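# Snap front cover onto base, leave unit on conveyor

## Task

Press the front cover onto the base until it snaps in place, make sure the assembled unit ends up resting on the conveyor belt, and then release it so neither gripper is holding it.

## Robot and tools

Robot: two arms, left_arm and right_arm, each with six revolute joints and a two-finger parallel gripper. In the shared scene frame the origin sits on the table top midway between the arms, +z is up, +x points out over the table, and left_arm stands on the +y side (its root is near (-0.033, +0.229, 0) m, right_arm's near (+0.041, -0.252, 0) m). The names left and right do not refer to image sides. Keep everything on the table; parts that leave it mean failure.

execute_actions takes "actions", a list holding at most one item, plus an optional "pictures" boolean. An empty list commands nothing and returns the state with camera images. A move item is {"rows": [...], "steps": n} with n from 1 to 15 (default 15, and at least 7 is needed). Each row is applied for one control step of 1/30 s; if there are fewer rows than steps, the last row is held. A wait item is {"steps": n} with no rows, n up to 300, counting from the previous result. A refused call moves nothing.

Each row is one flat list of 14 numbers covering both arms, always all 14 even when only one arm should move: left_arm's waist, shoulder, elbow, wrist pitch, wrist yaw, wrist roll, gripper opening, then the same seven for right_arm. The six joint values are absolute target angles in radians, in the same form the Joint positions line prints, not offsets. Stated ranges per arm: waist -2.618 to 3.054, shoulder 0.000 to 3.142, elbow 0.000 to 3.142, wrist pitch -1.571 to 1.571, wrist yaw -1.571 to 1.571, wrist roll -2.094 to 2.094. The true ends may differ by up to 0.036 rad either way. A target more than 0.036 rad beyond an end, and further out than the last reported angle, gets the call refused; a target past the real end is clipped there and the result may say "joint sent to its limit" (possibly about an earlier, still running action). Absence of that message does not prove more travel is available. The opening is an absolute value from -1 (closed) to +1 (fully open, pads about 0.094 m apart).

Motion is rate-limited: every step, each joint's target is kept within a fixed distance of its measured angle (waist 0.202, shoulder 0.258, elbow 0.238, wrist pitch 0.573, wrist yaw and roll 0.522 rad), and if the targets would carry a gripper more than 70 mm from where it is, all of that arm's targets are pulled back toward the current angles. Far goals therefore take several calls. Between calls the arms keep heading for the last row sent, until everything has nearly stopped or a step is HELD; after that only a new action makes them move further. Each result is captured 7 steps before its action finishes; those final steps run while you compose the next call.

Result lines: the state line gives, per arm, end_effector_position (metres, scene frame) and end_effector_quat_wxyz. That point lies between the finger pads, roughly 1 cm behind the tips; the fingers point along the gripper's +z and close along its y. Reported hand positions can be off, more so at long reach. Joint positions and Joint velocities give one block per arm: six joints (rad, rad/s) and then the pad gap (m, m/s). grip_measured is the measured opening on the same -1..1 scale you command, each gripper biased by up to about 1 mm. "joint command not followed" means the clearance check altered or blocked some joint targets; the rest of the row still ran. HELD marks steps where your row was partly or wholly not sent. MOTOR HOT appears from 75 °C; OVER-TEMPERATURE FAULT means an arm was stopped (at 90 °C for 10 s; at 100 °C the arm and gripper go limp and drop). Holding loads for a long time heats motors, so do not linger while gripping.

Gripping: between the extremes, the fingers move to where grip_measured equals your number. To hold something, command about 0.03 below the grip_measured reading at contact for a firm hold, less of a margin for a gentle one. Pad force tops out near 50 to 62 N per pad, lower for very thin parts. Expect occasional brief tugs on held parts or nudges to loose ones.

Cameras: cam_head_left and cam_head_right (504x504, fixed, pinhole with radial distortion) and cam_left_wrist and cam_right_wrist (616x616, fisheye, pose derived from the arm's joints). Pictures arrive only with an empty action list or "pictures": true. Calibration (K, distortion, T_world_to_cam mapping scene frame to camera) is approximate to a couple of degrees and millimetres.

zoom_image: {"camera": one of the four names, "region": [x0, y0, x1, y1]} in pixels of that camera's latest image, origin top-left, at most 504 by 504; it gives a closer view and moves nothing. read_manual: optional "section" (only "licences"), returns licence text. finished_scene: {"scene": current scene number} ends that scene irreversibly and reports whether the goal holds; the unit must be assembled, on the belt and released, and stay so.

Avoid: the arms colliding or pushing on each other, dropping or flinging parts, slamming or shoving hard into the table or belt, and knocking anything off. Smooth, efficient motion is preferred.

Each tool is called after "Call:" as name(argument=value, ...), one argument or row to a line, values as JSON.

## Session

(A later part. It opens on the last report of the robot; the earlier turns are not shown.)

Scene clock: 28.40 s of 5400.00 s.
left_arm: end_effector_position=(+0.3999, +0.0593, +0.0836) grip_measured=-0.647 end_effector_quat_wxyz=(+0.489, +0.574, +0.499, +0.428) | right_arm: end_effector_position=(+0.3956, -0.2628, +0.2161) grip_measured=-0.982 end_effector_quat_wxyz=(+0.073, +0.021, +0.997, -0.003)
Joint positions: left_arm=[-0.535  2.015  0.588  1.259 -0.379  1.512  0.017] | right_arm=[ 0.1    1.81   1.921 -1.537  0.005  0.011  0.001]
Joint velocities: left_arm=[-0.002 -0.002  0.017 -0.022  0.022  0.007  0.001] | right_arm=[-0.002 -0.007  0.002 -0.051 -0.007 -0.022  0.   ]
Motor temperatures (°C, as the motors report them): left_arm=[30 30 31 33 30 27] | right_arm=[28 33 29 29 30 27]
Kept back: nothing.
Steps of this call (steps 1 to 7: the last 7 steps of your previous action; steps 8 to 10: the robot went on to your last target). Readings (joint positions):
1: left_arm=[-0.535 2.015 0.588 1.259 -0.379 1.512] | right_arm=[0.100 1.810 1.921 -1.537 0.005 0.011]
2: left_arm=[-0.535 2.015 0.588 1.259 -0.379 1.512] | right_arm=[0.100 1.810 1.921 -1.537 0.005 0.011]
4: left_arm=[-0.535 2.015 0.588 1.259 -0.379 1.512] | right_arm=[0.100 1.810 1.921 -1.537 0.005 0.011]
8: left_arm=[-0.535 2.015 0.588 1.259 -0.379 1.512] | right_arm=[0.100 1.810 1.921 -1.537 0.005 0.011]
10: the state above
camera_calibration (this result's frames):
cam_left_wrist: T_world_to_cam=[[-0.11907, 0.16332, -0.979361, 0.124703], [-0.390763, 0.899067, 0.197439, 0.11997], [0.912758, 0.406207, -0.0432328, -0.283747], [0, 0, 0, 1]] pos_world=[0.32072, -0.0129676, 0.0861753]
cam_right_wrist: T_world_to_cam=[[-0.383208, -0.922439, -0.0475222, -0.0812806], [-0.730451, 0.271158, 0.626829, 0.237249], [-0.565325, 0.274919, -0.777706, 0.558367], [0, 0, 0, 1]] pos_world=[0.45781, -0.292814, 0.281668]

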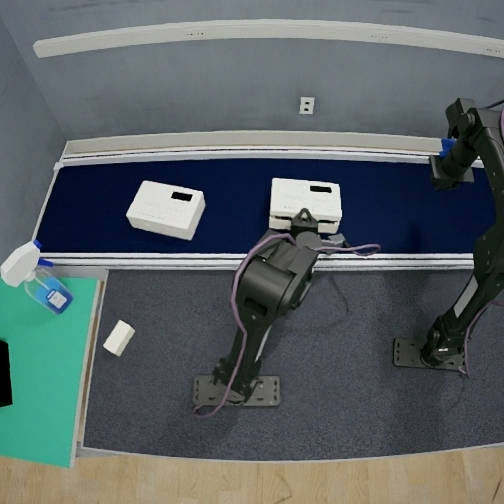

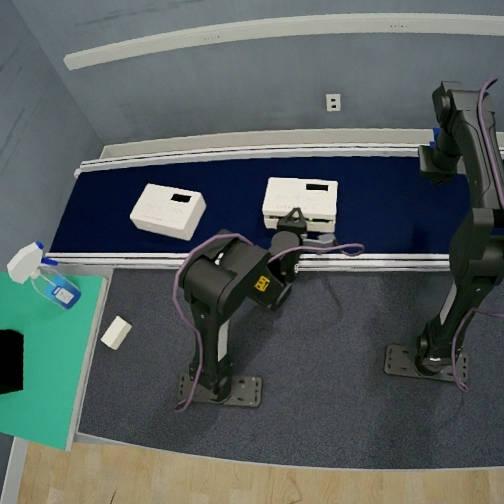

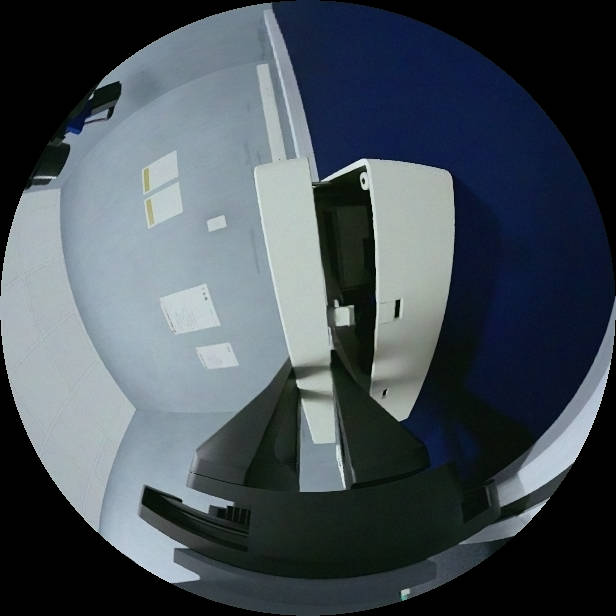

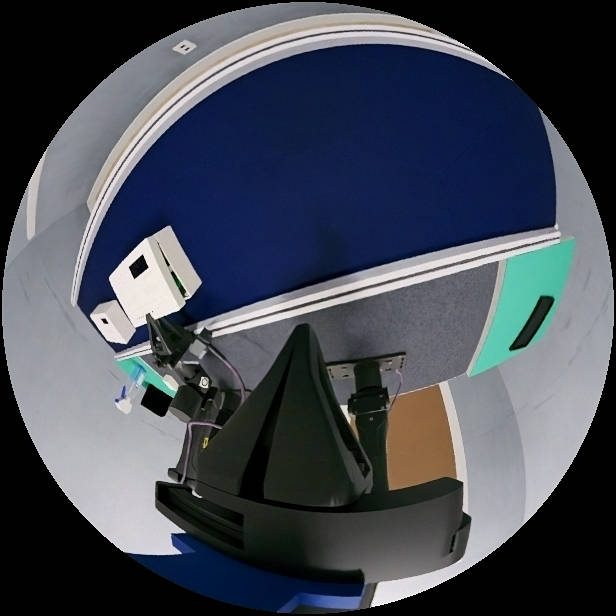

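Call:
execute_actions(
  actions=[
    {"rows":[[-0.543,2.01,0.614,1.27,-0.387,1.51,-0.7,0.69,2.0,1.992,-1.033,0,0,-1]],"steps":15},
  ],
)

Call:
execute_actions(
  actions=[
    {"rows":[[-0.543,2.01,0.614,1.27,-0.387,1.51,-0.7,0.69,2.03,1.992,-1.033,0,0,-1],[-0.543,2.01,0.614,1.27,-0.387,1.51,-0.7,0.69,2.06,1.992,-1.033,0,0,-1],[-0.543,2.01,0.614,1.27,-0.387,1.51,-0.7,0.69,2.09,1.992,-1.033,0,0,-1],[-0.543,2.01,0.614,1.27,-0.387,1.51,-0.7,0.69,2.12,1.992,-1.033,0,0,-1],[-0.543,2.01,0.614,1.27,-0.387,1.51,-0.7,0.69,2.14,1.992,-1.033,0,0,-1],[-0.543,2.01,0.614,1.27,-0.387,1.51,-0.7,0.69,2.16,1.992,-1.033,0,0,-1],[-0.543,2.01,0.614,1.27,-0.387,1.51,-0.7,0.69,2.18,1.992,-1.033,0,0,-1]],"steps":15},
  ],
)

Call:
execute_actions(
  actions=[
    {"steps":12},
  ],
  pictures=true,
)

Scene clock: 31.63 s of 5400.00 s.
left_arm: end_effector_position=(+0.3999, +0.0593, +0.0836) grip_measured=-0.647 end_effector_quat_wxyz=(+0.489, +0.574, +0.499, +0.428) | right_arm: end_effector_position=(+0.4754, -0.1652, +0.1823) grip_measured=-0.982 end_effector_quat_wxyz=(+0.154, -0.093, +0.984, +0.010)
Joint positions: left_arm=[-0.535  2.015  0.588  1.259 -0.379  1.512  0.017] | right_arm=[ 0.331  1.966  1.953 -1.247  0.014  0.011  0.001]
Joint velocities: left_arm=[ 0.002  0.017 -0.002  0.11  -0.022  0.022 -0.   ] | right_arm=[1.179 0.593 0.012 1.004 0.007 0.007 0.   ]
Motor temperatures (°C, as the motors report them): left_arm=[30 30 31 34 30 27] | right_arm=[28 33 29 29 30 27]
Steps of this call (steps 1 to 15: the robot went on to your last target; steps 16 to 89: nothing new was sent; steps 90 to 97: the first 8 steps of this action). Readings (joint positions):
90: left_arm=[-0.535 2.015 0.588 1.259 -0.379 1.512] | right_arm=[0.108 1.817 1.924 -1.524 0.009 0.011]
91: left_arm=[-0.535 2.015 0.588 1.259 -0.379 1.512] | right_arm=[0.125 1.830 1.933 -1.491 0.012 0.011]
93: left_arm=[-0.535 2.015 0.588 1.259 -0.379 1.512] | right_arm=[0.180 1.872 1.947 -1.405 0.013 0.011]
97: the state above

Scene clock: 32.13 s of 5400.00 s.
left_arm: end_effector_position=(+0.3999, +0.0593, +0.0836) grip_measured=-0.647 end_effector_quat_wxyz=(+0.489, +0.574, +0.499, +0.428) | right_arm: end_effector_position=(+0.4607, +0.0272, +0.1352) grip_measured=-0.982 end_effector_quat_wxyz=(+0.180, -0.278, +0.942, +0.061)
Joint positions: left_arm=[-0.535  2.015  0.588  1.259 -0.379  1.512  0.017] | right_arm=[ 0.711  2.132  1.986 -1.042 -0.013  0.009  0.001]
Joint velocities: left_arm=[-0.007  0.012  0.002  0.007  0.037  0.022  0.001] | right_arm=[-0.3    0.789  0.002  0.022  0.051 -0.051 -0.   ]
Motor temperatures (°C, as the motors report them): left_arm=[30 30 31 34 30 27] | right_arm=[28 33 29 29 30 27]
Steps of this call (steps 1 to 7: the last 7 steps of your previous action; steps 8 to 15: the first 8 steps of this action). Readings (joint positions):
8: left_arm=[-0.535 2.015 0.588 1.259 -0.379 1.512] | right_arm=[0.694 2.027 1.958 -1.088 0.001 0.010]
9: left_arm=[-0.535 2.015 0.588 1.259 -0.379 1.512] | right_arm=[0.720 2.030 1.964 -1.079 -0.005 0.009]
11: left_arm=[-0.535 2.015 0.588 1.259 -0.379 1.512] | right_arm=[0.739 2.047 1.978 -1.064 -0.013 0.009]
15: the state above

Scene clock: 32.53 s of 5400.00 s.
left_arm: end_effector_position=(+0.4004, +0.0593, +0.0837) grip_measured=-0.647 end_effector_quat_wxyz=(+0.490, +0.571, +0.501, +0.428) | right_arm: end_effector_position=(+0.4685, +0.0167, +0.1007) grip_measured=-0.982 end_effector_quat_wxyz=(+0.150, -0.267, +0.951, +0.048)
Joint positions: left_arm=[-0.535  2.017  0.59   1.26  -0.38   1.506  0.017] | right_arm=[ 0.686  2.203  1.984 -1.036 -0.01   0.009  0.001]
Joint velocities: left_arm=[-0.002 -0.002  0.017 -0.007  0.066 -0.051 -0.   ] | right_arm=[ 0.002 -0.017 -0.007 -0.007  0.022 -0.051  0.   ]
Motor temperatures (°C, as the motors report them): left_arm=[30 30 31 34 30 27] | right_arm=[28 33 29 29 30 27]
Kept back: nothing.
Steps of this call (steps 1 to 7: the last 7 steps of your previous action; steps 8 to 12: the robot went on to your last target). Readings (joint positions):
1: left_arm=[-0.535 2.015 0.588 1.259 -0.379 1.512] | right_arm=[0.702 2.157 1.986 -1.041 -0.012 0.009]
2: left_arm=[-0.535 2.015 0.588 1.259 -0.379 1.512] | right_arm=[0.695 2.180 1.986 -1.041 -0.011 0.009]
4: left_arm=[-0.535 2.016 0.588 1.252 -0.379 1.507] | right_arm=[0.687 2.205 1.984 -1.038 -0.011 0.009]
8: left_arm=[-0.535 2.017 0.590 1.260 -0.380 1.505] | right_arm=[0.686 2.203 1.984 -1.036 -0.010 0.009]
12: the state above
camera_calibration (this result's frames):
cam_left_wrist: T_world_to_cam=[[-0.119156, 0.156834, -0.980411, 0.125405], [-0.393026, 0.899337, 0.191632, 0.121482], [0.911774, 0.408161, -0.045522, -0.28371], [0, 0, 0, 1]] pos_world=[0.321368, -0.0131217, 0.0867534]
cam_right_wrist: T_world_to_cam=[[0.207722, -0.970899, -0.119194, -0.0698394], [-0.834687, -0.239464, 0.495939, 0.357556], [-0.510049, -0.00352734, -0.860138, 0.420009], [0, 0, 0, 1]] pos_world=[0.52718, 0.0192964, 0.175615]

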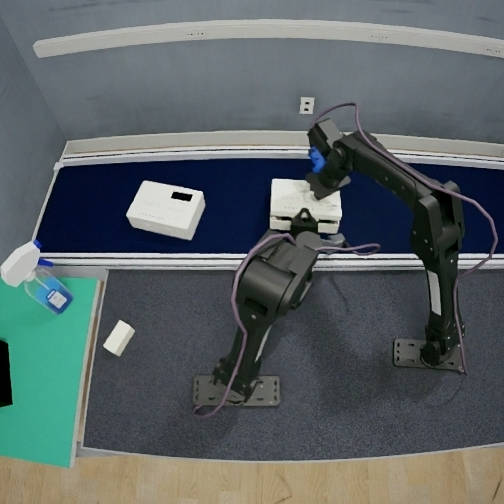

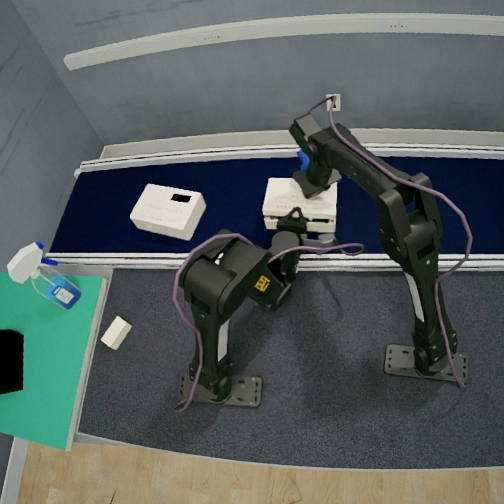

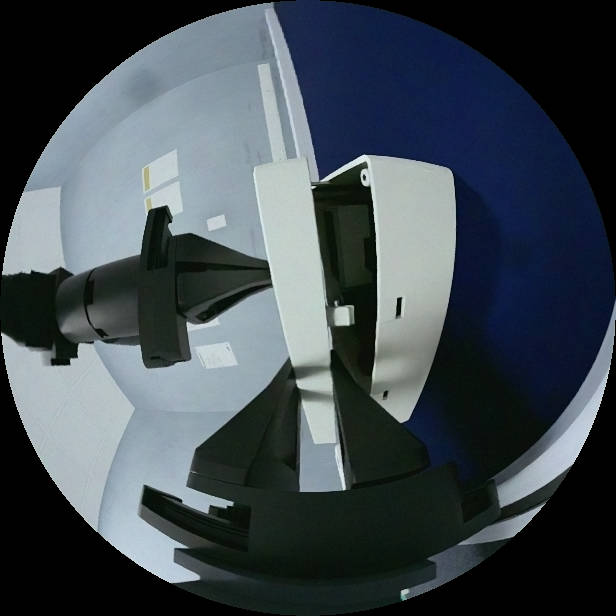

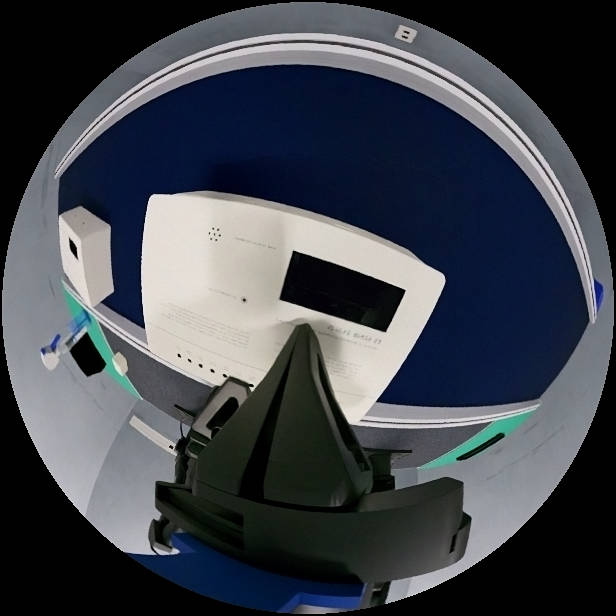

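Call:
execute_actions(
  actions=[
    {"rows":[[-0.535,2.01,0.6,1.26,-0.38,1.51,-0.55,0.69,2.2,1.992,-1.033,0,0,-1],[-0.535,2.01,0.6,1.26,-0.38,1.51,-0.55,0.69,2.2,1.992,-1.033,0,0,-1],[-0.535,2.0,0.59,1.26,-0.38,1.51,-0.55,0.69,2.2,1.992,-1.033,0,0,-1],[-0.545,1.985,0.575,1.265,-0.39,1.51,-0.55,0.69,2.2,1.992,-1.033,0,0,-1],[-0.55,1.975,0.56,1.27,-0.395,1.51,-0.55,0.69,2.2,1.992,-1.033,0,0,-1],[-0.56,1.965,0.545,1.275,-0.405,1.51,-0.55,0.69,2.2,1.992,-1.033,0,0,-1],[-0.565,1.955,0.53,1.28,-0.41,1.51,-0.55,0.69,2.2,1.992,-1.033,0,0,-1],[-0.575,1.945,0.515,1.285,-0.42,1.51,-0.55,0.69,2.2,1.992,-1.033,0,0,-1],[-0.58,1.935,0.5,1.29,-0.425,1.51,-0.55,0.69,2.2,1.992,-1.033,0,0,-1],[-0.59,1.925,0.485,1.295,-0.435,1.51,-0.55,0.69,2.2,1.992,-1.033,0,0,-1],[-0.595,1.915,0.47,1.3,-0.44,1.51,-0.55,0.69,2.2,1.992,-1.033,0,0,-1],[-0.605,1.905,0.455,1.305,-0.45,1.51,-0.55,0.69,2.2,1.992,-1.033,0,0,-1],[-0.61,1.895,0.44,1.31,-0.455,1.51,-0.55,0.69,2.2,1.992,-1.033,0,0,-1],[-0.62,1.88,0.42,1.31,-0.465,1.51,-0.55,0.69,2.2,1.992,-1.033,0,0,-1]],"steps":15},
  ],
)

Call:
execute_actions(
  actions=[
    {"steps":16},
  ],
  pictures=true,
)

Scene clock: 33.60 s of 5400.00 s.
left_arm: end_effector_position=(+0.3918, +0.0597, +0.0863) grip_measured=-0.551 end_effector_quat_wxyz=(+0.490, +0.573, +0.499, +0.428) | right_arm: end_effector_position=(+0.4685, +0.0167, +0.1007) grip_measured=-0.982 end_effector_quat_wxyz=(+0.150, -0.267, +0.951, +0.048)
Joint positions: left_arm=[-0.547  1.989  0.558  1.263 -0.39   1.508  0.021] | right_arm=[ 0.686  2.203  1.984 -1.036 -0.01   0.009  0.001]
Joint velocities: left_arm=[-0.193 -0.339 -0.418  0.095 -0.095  0.081 -0.   ] | right_arm=[-0.012  0.012 -0.007 -0.037  0.007  0.007 -0.001]
Motor temperatures (°C, as the motors report them): left_arm=[30 31 31 34 30 27] | right_arm=[28 33 29 29 30 27]
Steps of this call (steps 1 to 24: the robot went on to your last target; steps 25 to 32: the first 8 steps of this action). Readings (joint positions):
25: left_arm=[-0.535 2.017 0.590 1.259 -0.380 1.507] | right_arm=[0.686 2.203 1.984 -1.036 -0.010 0.009]
26: left_arm=[-0.535 2.017 0.590 1.259 -0.380 1.507] | right_arm=[0.686 2.203 1.984 -1.036 -0.010 0.009]
28: left_arm=[-0.535 2.017 0.590 1.259 -0.380 1.507] | right_arm=[0.686 2.203 1.984 -1.036 -0.010 0.009]
32: the state above

Scene clock: 34.13 s of 5400.00 s.
left_arm: end_effector_position=(+0.3577, +0.0590, +0.0948) grip_measured=-0.551 end_effector_quat_wxyz=(+0.494, +0.572, +0.493, +0.431) | right_arm: end_effector_position=(+0.4685, +0.0167, +0.1007) grip_measured=-0.982 end_effector_quat_wxyz=(+0.150, -0.267, +0.951, +0.048)
Joint positions: left_arm=[-0.613  1.901  0.437  1.307 -0.45   1.508  0.021] | right_arm=[ 0.686  2.203  1.984 -1.036 -0.01   0.009  0.001]
Joint velocities: left_arm=[-0.022 -0.007 -0.007  0.007 -0.022  0.037 -0.   ] | right_arm=[-0.022  0.002 -0.007 -0.037  0.066 -0.081  0.   ]
Motor temperatures (°C, as the motors report them): left_arm=[30 31 31 34 30 27] | right_arm=[28 33 29 29 30 27]
Kept back: nothing.
Steps of this call (steps 1 to 7: the last 7 steps of your previous action; steps 8 to 16: the robot went on to your last target). Readings (joint positions):
1: left_arm=[-0.555 1.977 0.543 1.266 -0.395 1.508] | right_arm=[0.686 2.203 1.984 -1.036 -0.010 0.009]
2: left_arm=[-0.563 1.966 0.528 1.270 -0.400 1.508] | right_arm=[0.686 2.203 1.984 -1.036 -0.010 0.009]
4: left_arm=[-0.580 1.945 0.498 1.279 -0.412 1.508] | right_arm=[0.686 2.203 1.984 -1.036 -0.010 0.009]
8: left_arm=[-0.609 1.906 0.443 1.297 -0.434 1.508] | right_arm=[0.686 2.203 1.984 -1.036 -0.010 0.009]
16: the state above
camera_calibration (this result's frames):
cam_left_wrist: T_world_to_cam=[[-0.104021, 0.163958, -0.980968, 0.125505], [-0.387456, 0.901716, 0.191798, 0.100736], [0.916001, 0.400033, -0.0302702, -0.24663], [0, 0, 0, 1]] pos_world=[0.278, -0.012753, 0.0963302]
cam_right_wrist: T_world_to_cam=[[0.207722, -0.970899, -0.119194, -0.0698394], [-0.834687, -0.239464, 0.495939, 0.357556], [-0.510049, -0.00352734, -0.860138, 0.420009], [0, 0, 0, 1]] pos_world=[0.52718, 0.0192964, 0.175615]

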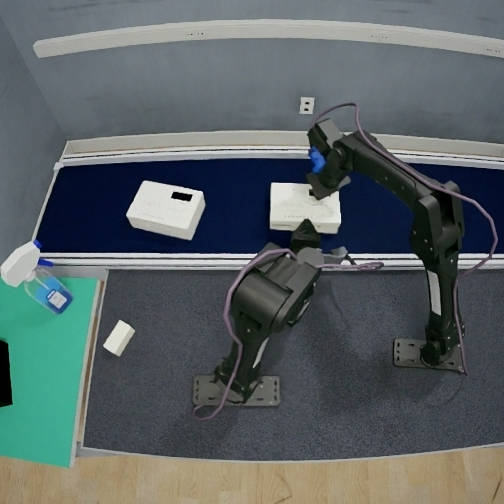

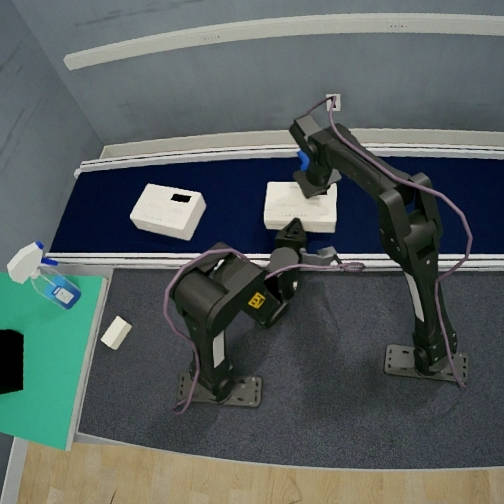

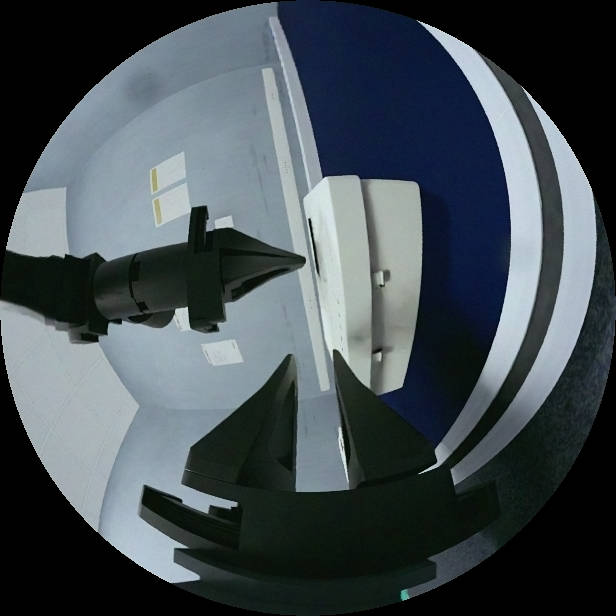

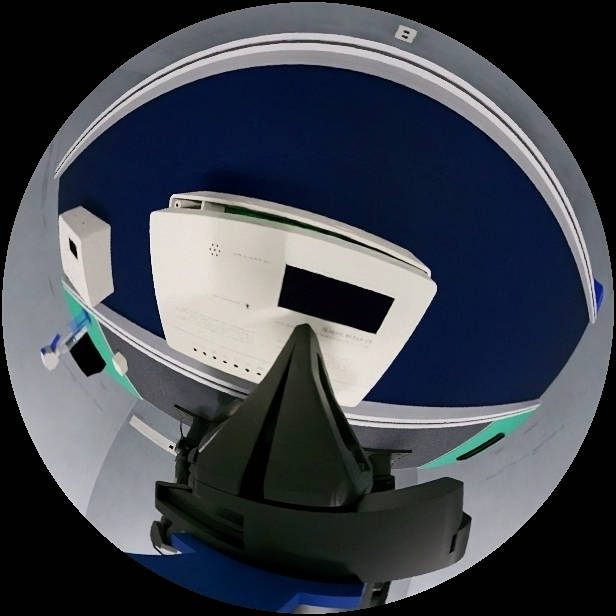

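Call:
execute_actions(
  actions=[
    {"rows":[[-0.62,1.93,0.42,1.33,-0.465,1.52,-0.35,0.69,2.2,1.992,-1.033,0,0,-1],[-0.62,1.96,0.42,1.36,-0.465,1.52,-0.35,0.69,2.2,1.992,-1.033,0,0,-1],[-0.62,1.99,0.42,1.39,-0.465,1.52,-0.35,0.69,2.2,1.992,-1.033,0,0,-1],[-0.62,2.02,0.42,1.42,-0.465,1.52,-0.35,0.69,2.2,1.992,-1.033,0,0,-1],[-0.62,2.04,0.42,1.445,-0.465,1.52,-0.35,0.69,2.2,1.992,-1.033,0,0,-1]],"steps":15},
  ],
)

Call:
execute_actions(
  actions=[
    {"steps":10},
  ],
  pictures=true,
)

Scene clock: 34.87 s of 5400.00 s.
left_arm: end_effector_position=(+0.3576, +0.0587, +0.0746) grip_measured=-0.352 end_effector_quat_wxyz=(+0.489, +0.575, +0.490, +0.435) | right_arm: end_effector_position=(+0.4685, +0.0167, +0.1007) grip_measured=-0.982 end_effector_quat_wxyz=(+0.150, -0.267, +0.951, +0.048)
Joint positions: left_arm=[-0.615  2.017  0.437  1.421 -0.455  1.521  0.03 ] | right_arm=[ 0.686  2.203  1.984 -1.036 -0.01   0.009  0.001]
Joint velocities: left_arm=[ 0.002  0.071  0.022  0.198  0.022  0.037 -0.   ] | right_arm=[ 0.007  0.012  0.002 -0.051  0.022  0.022 -0.   ]
Motor temperatures (°C, as the motors report them): left_arm=[30 31 31 34 30 27] | right_arm=[28 34 29 29 30 27]
Steps of this call (steps 1 to 14: the robot went on to your last target; steps 15 to 22: the first 8 steps of this action). Readings (joint positions):
15: left_arm=[-0.613 1.903 0.437 1.312 -0.453 1.510] | right_arm=[0.686 2.203 1.984 -1.036 -0.010 0.009]
16: left_arm=[-0.613 1.910 0.437 1.323 -0.454 1.511] | right_arm=[0.686 2.203 1.984 -1.036 -0.010 0.009]
18: left_arm=[-0.613 1.947 0.437 1.362 -0.454 1.513] | right_arm=[0.686 2.203 1.984 -1.036 -0.010 0.009]
22: the state above

Scene clock: 35.20 s of 5400.00 s.
left_arm: end_effector_position=(+0.3580, +0.0585, +0.0768) grip_measured=-0.352 end_effector_quat_wxyz=(+0.495, +0.571, +0.489, +0.436) | right_arm: end_effector_position=(+0.4685, +0.0167, +0.1007) grip_measured=-0.982 end_effector_quat_wxyz=(+0.150, -0.267, +0.951, +0.048)
Joint positions: left_arm=[-0.615  2.023  0.437  1.441 -0.455  1.521  0.03 ] | right_arm=[ 0.686  2.203  1.984 -1.036 -0.01   0.009  0.001]
Joint velocities: left_arm=[ 0.007 -0.032  0.002  0.037  0.022 -0.007 -0.001] | right_arm=[-0.002  0.002 -0.027  0.037 -0.007  0.022  0.   ]
Motor temperatures (°C, as the motors report them): left_arm=[30 31 31 34 30 27] | right_arm=[28 34 29 29 30 27]
Kept back: nothing.
Steps of this call (steps 1 to 7: the last 7 steps of your previous action; steps 8 to 10: the robot went on to your last target). Readings (joint positions):
1: left_arm=[-0.615 2.019 0.437 1.426 -0.455 1.521] | right_arm=[0.686 2.203 1.984 -1.036 -0.010 0.009]
2: left_arm=[-0.615 2.021 0.437 1.430 -0.455 1.521] | right_arm=[0.686 2.203 1.984 -1.036 -0.010 0.009]
4: left_arm=[-0.615 2.023 0.437 1.435 -0.455 1.521] | right_arm=[0.686 2.203 1.984 -1.036 -0.010 0.009]
8: left_arm=[-0.615 2.023 0.437 1.440 -0.455 1.521] | right_arm=[0.686 2.203 1.984 -1.036 -0.010 0.009]
10: the state above
camera_calibration (this result's frames):
cam_left_wrist: T_world_to_cam=[[-0.0917422, 0.170061, -0.981154, 0.103201], [-0.390655, 0.900173, 0.192553, 0.105912], [0.915954, 0.400958, -0.0161485, -0.248334], [0, 0, 0, 1]] pos_world=[0.278306, -0.0133179, 0.0768519]
cam_right_wrist: T_world_to_cam=[[0.207722, -0.970899, -0.119194, -0.0698394], [-0.834687, -0.239464, 0.495939, 0.357556], [-0.510049, -0.00352734, -0.860138, 0.420009], [0, 0, 0, 1]] pos_world=[0.52718, 0.0192964, 0.175615]

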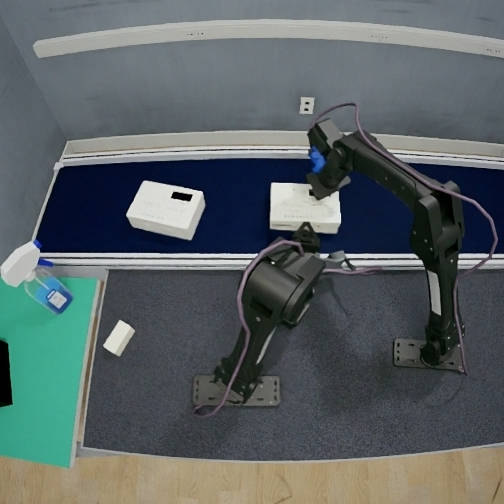

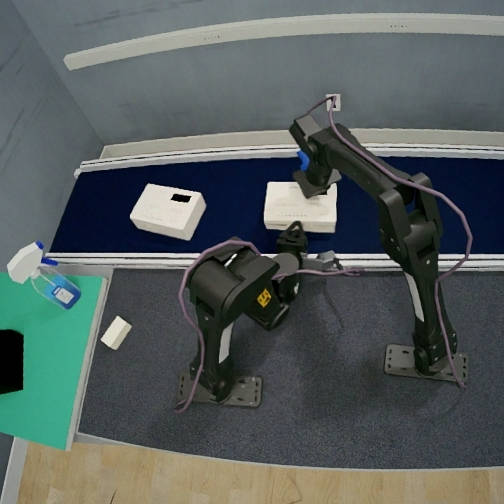

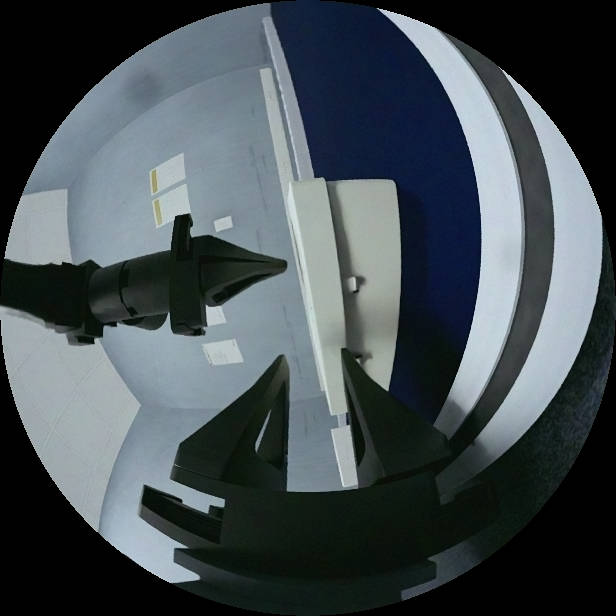

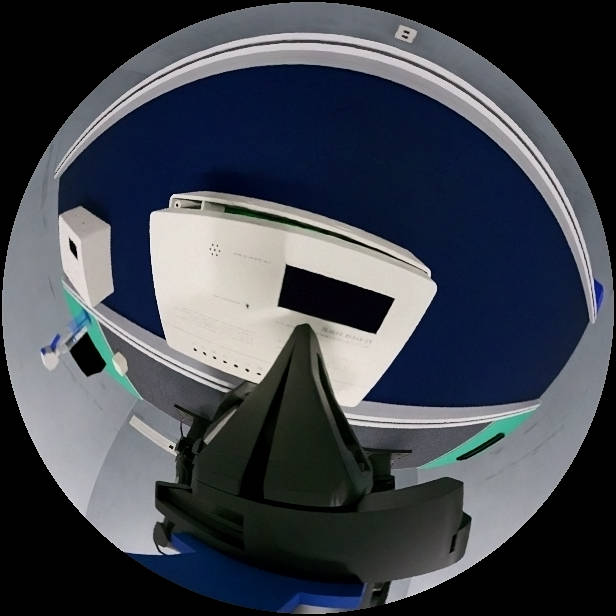

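Call:
execute_actions(
  actions=[
    {"rows":[[-0.62,2.03,0.42,1.385,-0.465,1.505,-0.35,0.69,2.2,1.992,-1.033,0,0,-1]],"steps":12},
  ],
)

Call:
execute_actions(
  actions=[
    {"rows":[[-0.6,2.045,0.47,1.385,-0.445,1.505,-0.35,0.69,2.2,1.992,-1.033,0,0,-1],[-0.595,2.055,0.485,1.38,-0.44,1.505,-0.35,0.69,2.2,1.992,-1.033,0,0,-1],[-0.59,2.065,0.495,1.375,-0.43,1.505,-0.35,0.69,2.2,1.992,-1.033,0,0,-1]],"steps":15},
  ],
)

Call:
execute_actions(
  actions=[
    {"steps":10},
  ],
  pictures=true,
)

Scene clock: 35.67 s of 5400.00 s.
left_arm: end_effector_position=(+0.3577, +0.0587, +0.0747) grip_measured=-0.352 end_effector_quat_wxyz=(+0.492, +0.573, +0.490, +0.435) | right_arm: end_effector_position=(+0.4685, +0.0167, +0.1007) grip_measured=-0.982 end_effector_quat_wxyz=(+0.150, -0.267, +0.951, +0.048)
Joint positions: left_arm=[-0.615  2.023  0.437  1.432 -0.455  1.519  0.03 ] | right_arm=[ 0.686  2.203  1.984 -1.036 -0.01   0.009  0.001]
Joint velocities: left_arm=[-0.012 -0.012  0.022  0.051 -0.037 -0.051 -0.   ] | right_arm=[ 0.002  0.007 -0.007 -0.037  0.007 -0.051 -0.001]
Motor temperatures (°C, as the motors report them): left_arm=[30 31 30 34 30 27] | right_arm=[28 34 29 29 30 27]
Steps of this call (steps 1 to 9: the robot went on to your last target; steps 10 to 14: the first 5 steps of this action). Readings (joint positions):
10: left_arm=[-0.615 2.023 0.437 1.439 -0.455 1.520] | right_arm=[0.686 2.203 1.984 -1.036 -0.010 0.009]
11: left_arm=[-0.615 2.023 0.437 1.434 -0.455 1.520] | right_arm=[0.686 2.203 1.984 -1.036 -0.010 0.009]
13: left_arm=[-0.615 2.023 0.437 1.432 -0.455 1.519] | right_arm=[0.686 2.203 1.984 -1.036 -0.010 0.009]
14: the state above

Scene clock: 36.17 s of 5400.00 s.
left_arm: end_effector_position=(+0.3615, +0.0569, +0.0750) grip_measured=-0.352 end_effector_quat_wxyz=(+0.493, +0.573, +0.489, +0.435) | right_arm: end_effector_position=(+0.4685, +0.0167, +0.1007) grip_measured=-0.982 end_effector_quat_wxyz=(+0.150, -0.267, +0.951, +0.048)
Joint positions: left_arm=[-0.611  2.029  0.453  1.424 -0.449  1.521  0.03 ] | right_arm=[ 0.686  2.203  1.984 -1.036 -0.01   0.009  0.001]
Joint velocities: left_arm=[ 0.007  0.012  0.002 -0.022  0.037 -0.051 -0.   ] | right_arm=[-0.002 -0.002 -0.007  0.022 -0.037 -0.051 -0.   ]
Motor temperatures (°C, as the motors report them): left_arm=[30 31 30 34 30 27] | right_arm=[28 34 29 29 30 27]
Steps of this call (steps 1 to 7: the last 7 steps of your previous action; steps 8 to 15: the first 8 steps of this action). Readings (joint positions):
8: left_arm=[-0.615 2.023 0.438 1.431 -0.455 1.519] | right_arm=[0.686 2.203 1.984 -1.036 -0.010 0.009]
9: left_arm=[-0.614 2.025 0.444 1.427 -0.455 1.519] | right_arm=[0.686 2.203 1.984 -1.036 -0.010 0.009]
11: left_arm=[-0.611 2.029 0.453 1.424 -0.450 1.520] | right_arm=[0.686 2.203 1.984 -1.036 -0.010 0.009]
15: the state above

Scene clock: 36.50 s of 5400.00 s.
left_arm: end_effector_position=(+0.3615, +0.0569, +0.0750) grip_measured=-0.352 end_effector_quat_wxyz=(+0.493, +0.573, +0.489, +0.435) | right_arm: end_effector_position=(+0.4685, +0.0167, +0.1007) grip_measured=-0.982 end_effector_quat_wxyz=(+0.150, -0.267, +0.951, +0.048)
Joint positions: left_arm=[-0.611  2.029  0.453  1.424 -0.449  1.521  0.03 ] | right_arm=[ 0.686  2.203  1.984 -1.036 -0.01   0.009  0.001]
Joint velocities: left_arm=[ 0.002 -0.027  0.002 -0.022 -0.007  0.022 -0.   ] | right_arm=[-0.002  0.007 -0.017 -0.022  0.066 -0.051 -0.001]
Motor temperatures (°C, as the motors report them): left_arm=[30 31 31 34 30 27] | right_arm=[28 34 29 29 30 27]
Kept back: nothing.
Steps of this call (steps 1 to 7: the last 7 steps of your previous action; steps 8 to 10: the robot went on to your last target). Readings (joint positions):
1: left_arm=[-0.611 2.029 0.453 1.424 -0.449 1.521] | right_arm=[0.686 2.203 1.984 -1.036 -0.010 0.009]
2: left_arm=[-0.611 2.029 0.453 1.424 -0.449 1.521] | right_arm=[0.686 2.203 1.984 -1.036 -0.010 0.009]
4: left_arm=[-0.611 2.029 0.453 1.424 -0.449 1.521] | right_arm=[0.686 2.203 1.984 -1.036 -0.010 0.009]
8: left_arm=[-0.611 2.029 0.453 1.424 -0.449 1.521] | right_arm=[0.686 2.203 1.984 -1.036 -0.010 0.009]
10: the state above
camera_calibration (this result's frames):
cam_left_wrist: T_world_to_cam=[[-0.0977691, 0.173487, -0.979971, 0.103916], [-0.387383, 0.900395, 0.198048, 0.107423], [0.91672, 0.398987, -0.0208249, -0.25082], [0, 0, 0, 1]] pos_world=[0.281705, -0.0146776, 0.0753369]
cam_right_wrist: T_world_to_cam=[[0.207722, -0.970899, -0.119194, -0.0698394], [-0.834687, -0.239464, 0.495939, 0.357556], [-0.510049, -0.00352734, -0.860138, 0.420009], [0, 0, 0, 1]] pos_world=[0.52718, 0.0192964, 0.175615]

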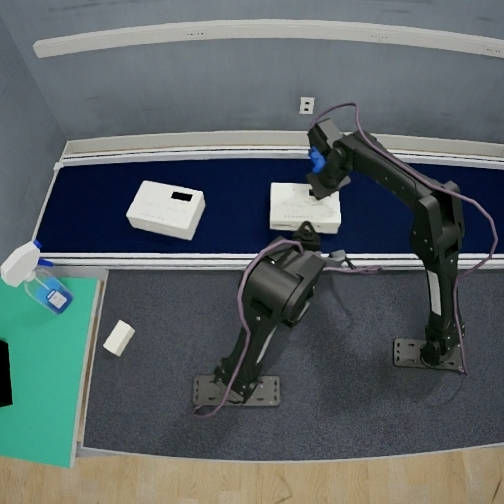

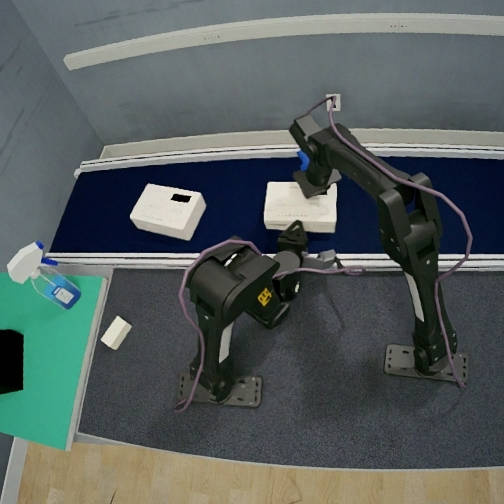

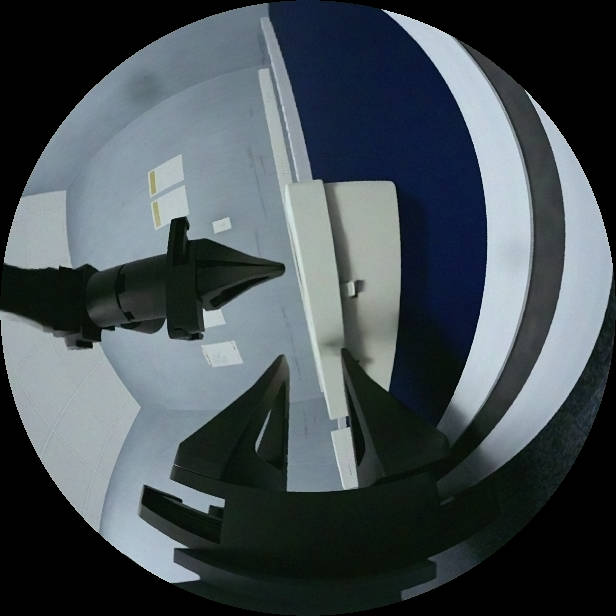

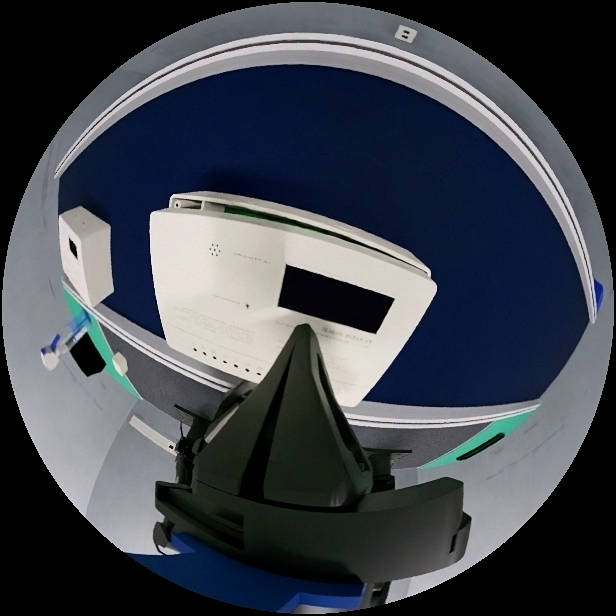

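Call:
execute_actions(
  actions=[
    {"rows":[[-0.6,1.98,0.43,1.36,-0.44,1.5,-0.2,0.69,2.18,1.992,-1.033,0,0,-1],[-0.6,1.94,0.43,1.3,-0.43,1.49,-0.2,0.69,2.18,1.992,-1.033,0,0,-1],[-0.6,1.9,0.44,1.23,-0.42,1.48,-0.2,0.69,2.18,1.992,-1.033,0,0,-1],[-0.6,1.86,0.45,1.16,-0.41,1.46,-0.2,0.69,2.18,1.992,-1.033,0,0,-1],[-0.6,1.82,0.46,1.09,-0.4,1.44,-0.2,0.69,2.18,1.992,-1.033,0,0,-1],[-0.6,1.79,0.47,1.02,-0.39,1.43,-0.2,0.69,2.18,1.992,-1.033,0,0,-1],[-0.595,1.775,0.48,0.95,-0.385,1.42,-0.2,0.69,2.18,1.992,-1.033,0,0,-1]],"steps":15},
  ],
)

Call:
execute_actions(
  actions=[
    {"steps":15},
  ],
  pictures=true,
)

Scene clock: 37.80 s of 5400.00 s.
left_arm: end_effector_position=(+0.3572, +0.0545, +0.1000) grip_measured=-0.202 end_effector_quat_wxyz=(+0.490, +0.585, +0.503, +0.406) | right_arm: end_effector_position=(+0.4685, +0.0167, +0.1007) grip_measured=-0.982 end_effector_quat_wxyz=(+0.150, -0.267, +0.951, +0.048)
Joint positions: left_arm=[-0.61   1.81   0.454  1.146 -0.417  1.466  0.038] | right_arm=[ 0.686  2.203  1.984 -1.036 -0.01   0.009  0.001]
Joint velocities: left_arm=[-0.007 -0.672  0.144 -0.974  0.168 -0.256 -0.   ] | right_arm=[-0.002 -0.017 -0.017 -0.022 -0.037  0.007 -0.   ]
Motor temperatures (°C, as the motors report them): left_arm=[30 31 31 34 30 27] | right_arm=[28 34 29 29 30 27]
Steps of this call (steps 1 to 15: the robot went on to your last target; steps 16 to 31: nothing new was sent; steps 32 to 39: the first 8 steps of this action). Readings (joint positions):
32: left_arm=[-0.611 2.023 0.451 1.418 -0.448 1.520] | right_arm=[0.686 2.203 1.984 -1.036 -0.010 0.009]
33: left_arm=[-0.610 2.010 0.449 1.397 -0.447 1.517] | right_arm=[0.686 2.203 1.984 -1.036 -0.010 0.009]
35: left_arm=[-0.610 1.955 0.448 1.322 -0.441 1.506] | right_arm=[0.686 2.203 1.984 -1.036 -0.010 0.009]
39: the state above

Scene clock: 38.30 s of 5400.00 s.
left_arm: end_effector_position=(+0.3512, +0.0565, +0.0745) grip_measured=-0.202 end_effector_quat_wxyz=(+0.448, +0.620, +0.522, +0.378) | right_arm: end_effector_position=(+0.4685, +0.0167, +0.1007) grip_measured=-0.982 end_effector_quat_wxyz=(+0.150, -0.267, +0.951, +0.048)
Joint positions: left_arm=[-0.605  1.783  0.465  0.971 -0.396  1.433  0.038] | right_arm=[ 0.686  2.203  1.984 -1.036 -0.01   0.009  0.001]
Joint velocities: left_arm=[-0.007 -0.007 -0.022 -0.11  -0.051  0.051 -0.002] | right_arm=[-0.012 -0.007  0.007 -0.007  0.022 -0.037  0.   ]
Motor temperatures (°C, as the motors report them): left_arm=[30 31 31 34 30 27] | right_arm=[28 34 29 29 30 27]
Kept back: nothing.
Steps of this call (steps 1 to 7: the last 7 steps of your previous action; steps 8 to 15: the robot went on to your last target). Readings (joint positions):
1: left_arm=[-0.610 1.793 0.460 1.117 -0.413 1.459] | right_arm=[0.686 2.203 1.984 -1.036 -0.010 0.009]
2: left_arm=[-0.610 1.785 0.463 1.095 -0.410 1.453] | right_arm=[0.686 2.203 1.984 -1.036 -0.010 0.009]
4: left_arm=[-0.610 1.783 0.465 1.055 -0.404 1.445] | right_arm=[0.686 2.203 1.984 -1.036 -0.010 0.009]
8: left_arm=[-0.607 1.783 0.465 0.997 -0.399 1.438] | right_arm=[0.686 2.203 1.984 -1.036 -0.010 0.009]
15: the state above
camera_calibration (this result's frames):
cam_left_wrist: T_world_to_cam=[[-0.269037, 0.1911, -0.943981, 0.158942], [-0.32136, 0.906139, 0.275028, 0.0746272], [0.907935, 0.377351, -0.182373, -0.224852], [0, 0, 0, 1]] pos_world=[0.270895, -0.0131481, 0.0885063]
cam_right_wrist: T_world_to_cam=[[0.207722, -0.970899, -0.119194, -0.0698394], [-0.834687, -0.239464, 0.495939, 0.357556], [-0.510049, -0.00352734, -0.860138, 0.420009], [0, 0, 0, 1]] pos_world=[0.52718, 0.0192964, 0.175615]

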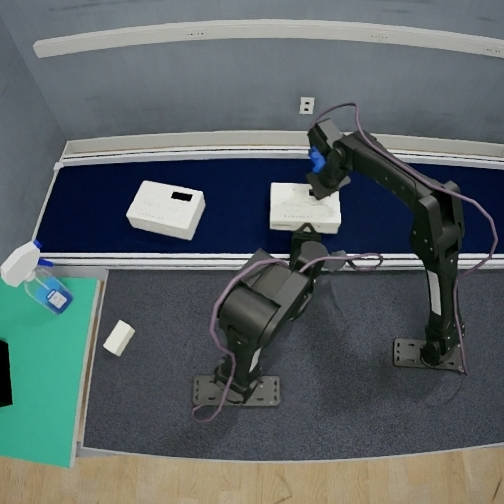

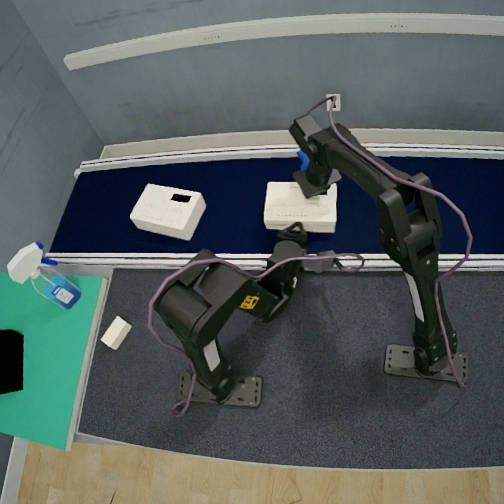

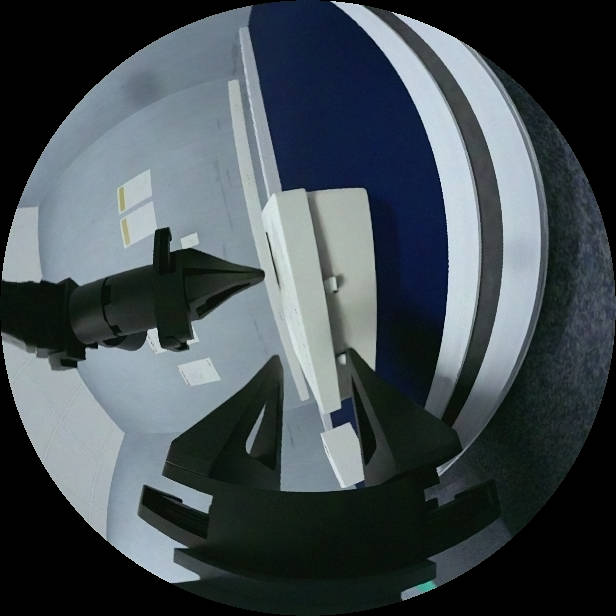

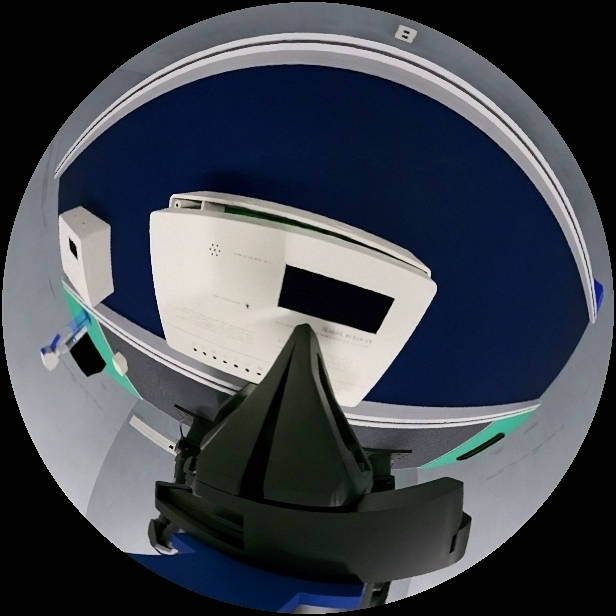

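Call:
execute_actions(
  actions=[
    {"rows":[[-0.585,1.82,0.5,0.97,-0.375,1.43,-0.2,0.69,2.18,1.992,-1.033,0,0,-1],[-0.58,1.835,0.515,0.97,-0.37,1.43,-0.2,0.69,2.18,1.992,-1.033,0,0,-1],[-0.575,1.85,0.53,0.97,-0.365,1.43,-0.2,0.69,2.18,1.992,-1.033,0,0,-1],[-0.565,1.865,0.545,0.97,-0.355,1.43,-0.2,0.69,2.18,1.992,-1.033,0,0,-1],[-0.56,1.875,0.56,0.965,-0.35,1.43,-0.2,0.69,2.18,1.992,-1.033,0,0,-1],[-0.552,1.885,0.575,0.965,-0.34,1.43,-0.2,0.69,2.18,1.992,-1.033,0,0,-1]],"steps":15},
  ],
)

Call:
execute_actions(
  actions=[
    {"steps":12},
  ],
  pictures=true,
)

Scene clock: 40.43 s of 5400.00 s.
left_arm: end_effector_position=(+0.3745, +0.0565, +0.0662) grip_measured=-0.202 end_effector_quat_wxyz=(+0.444, +0.617, +0.530, +0.375) | right_arm: end_effector_position=(+0.4685, +0.0167, +0.1007) grip_measured=-0.982 end_effector_quat_wxyz=(+0.150, -0.267, +0.951, +0.048)
Joint positions: left_arm=[-0.564  1.87   0.547  0.969 -0.366  1.432  0.038] | right_arm=[ 0.686  2.203  1.984 -1.036 -0.01   0.009  0.001]
Joint velocities: left_arm=[ 0.115  0.12   0.159  0.051  0.066  0.037 -0.001] | right_arm=[ 0.007 -0.007  0.002 -0.037 -0.051 -0.037 -0.001]
Motor temperatures (°C, as the motors report them): left_arm=[30 31 31 34 30 27] | right_arm=[28 35 29 30 30 27]
Steps of this call (steps 1 to 15: the robot went on to your last target; steps 16 to 56: nothing new was sent; steps 57 to 64: the first 8 steps of this action). Readings (joint positions):
57: left_arm=[-0.604 1.786 0.466 0.967 -0.394 1.432] | right_arm=[0.686 2.203 1.984 -1.036 -0.010 0.009]
58: left_arm=[-0.602 1.794 0.472 0.968 -0.392 1.432] | right_arm=[0.686 2.203 1.984 -1.036 -0.010 0.009]
60: left_arm=[-0.591 1.821 0.496 0.969 -0.384 1.432] | right_arm=[0.686 2.203 1.984 -1.036 -0.010 0.009]
64: the state above

Scene clock: 40.83 s of 5400.00 s.
left_arm: end_effector_position=(+0.3762, +0.0554, +0.0669) grip_measured=-0.202 end_effector_quat_wxyz=(+0.448, +0.618, +0.528, +0.372) | right_arm: end_effector_position=(+0.4685, +0.0167, +0.1007) grip_measured=-0.982 end_effector_quat_wxyz=(+0.150, -0.267, +0.951, +0.048)
Joint positions: left_arm=[-0.559  1.872  0.553  0.969 -0.352  1.432  0.038] | right_arm=[ 0.686  2.203  1.984 -1.036 -0.01   0.009  0.001]
Joint velocities: left_arm=[ 0.002 -0.007 -0.022 -0.022 -0.037  0.037  0.001] | right_arm=[ 0.007  0.022  0.017  0.007  0.095  0.022 -0.   ]
Motor temperatures (°C, as the motors report them): left_arm=[30 31 31 34 30 27] | right_arm=[28 35 29 30 30 27]
Kept back: nothing.
Steps of this call (steps 1 to 7: the last 7 steps of your previous action; steps 8 to 12: the robot went on to your last target). Readings (joint positions):
1: left_arm=[-0.561 1.872 0.551 0.969 -0.364 1.432] | right_arm=[0.686 2.203 1.984 -1.036 -0.010 0.009]
2: left_arm=[-0.560 1.872 0.552 0.969 -0.362 1.432] | right_arm=[0.686 2.203 1.984 -1.036 -0.010 0.009]
4: left_arm=[-0.559 1.872 0.553 0.969 -0.358 1.432] | right_arm=[0.686 2.203 1.984 -1.036 -0.010 0.009]
8: left_arm=[-0.559 1.872 0.553 0.969 -0.354 1.432] | right_arm=[0.686 2.203 1.984 -1.036 -0.010 0.009]
12: the state above
camera_calibration (this result's frames):
cam_left_wrist: T_world_to_cam=[[-0.279897, 0.178049, -0.943375, 0.163451], [-0.322976, 0.90791, 0.267181, 0.0868884], [0.904071, 0.37947, -0.196615, -0.246242], [0, 0, 0, 1]] pos_world=[0.296433, -0.0145474, 0.0825656]
cam_right_wrist: T_world_to_cam=[[0.207722, -0.970899, -0.119194, -0.0698394], [-0.834687, -0.239464, 0.495939, 0.357556], [-0.510049, -0.00352734, -0.860138, 0.420009], [0, 0, 0, 1]] pos_world=[0.52718, 0.0192964, 0.175615]

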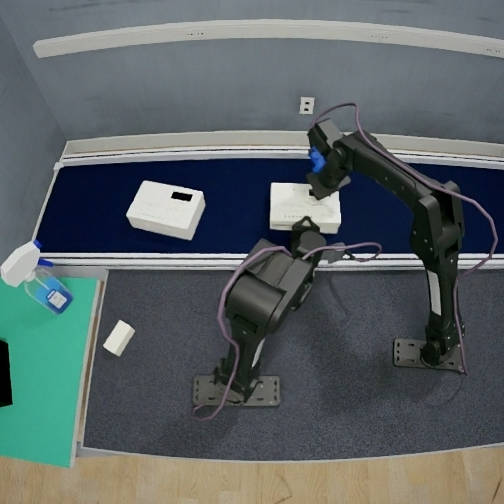

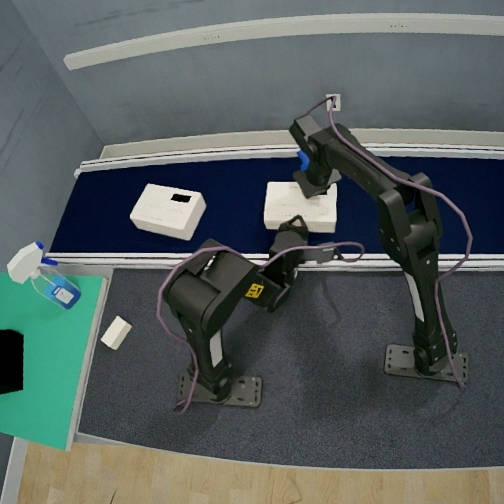

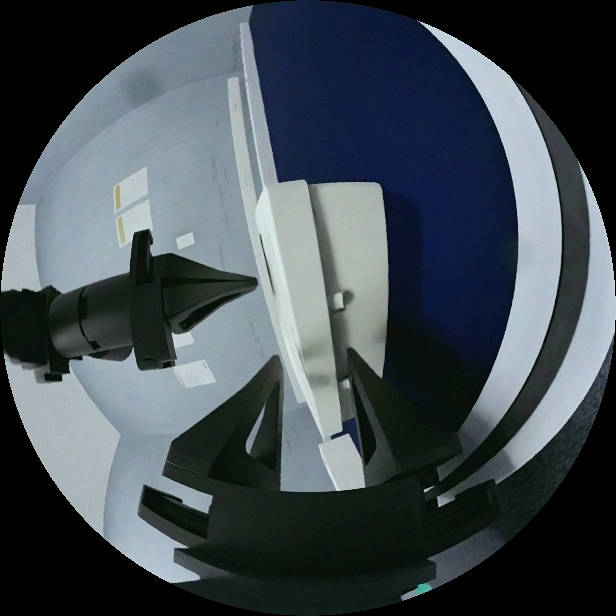

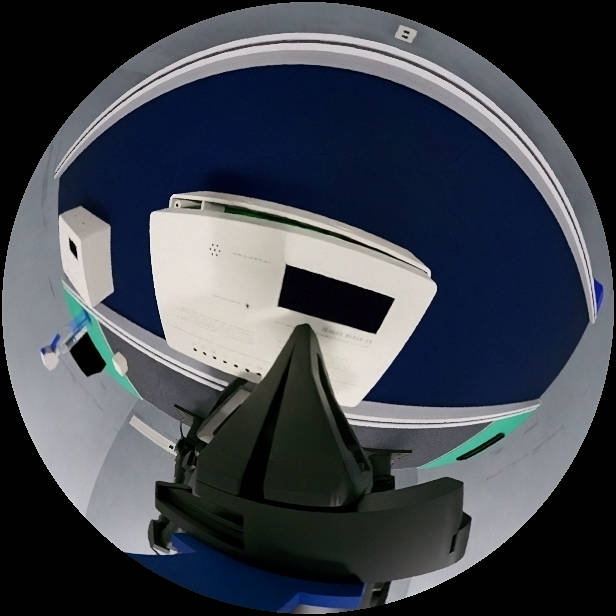

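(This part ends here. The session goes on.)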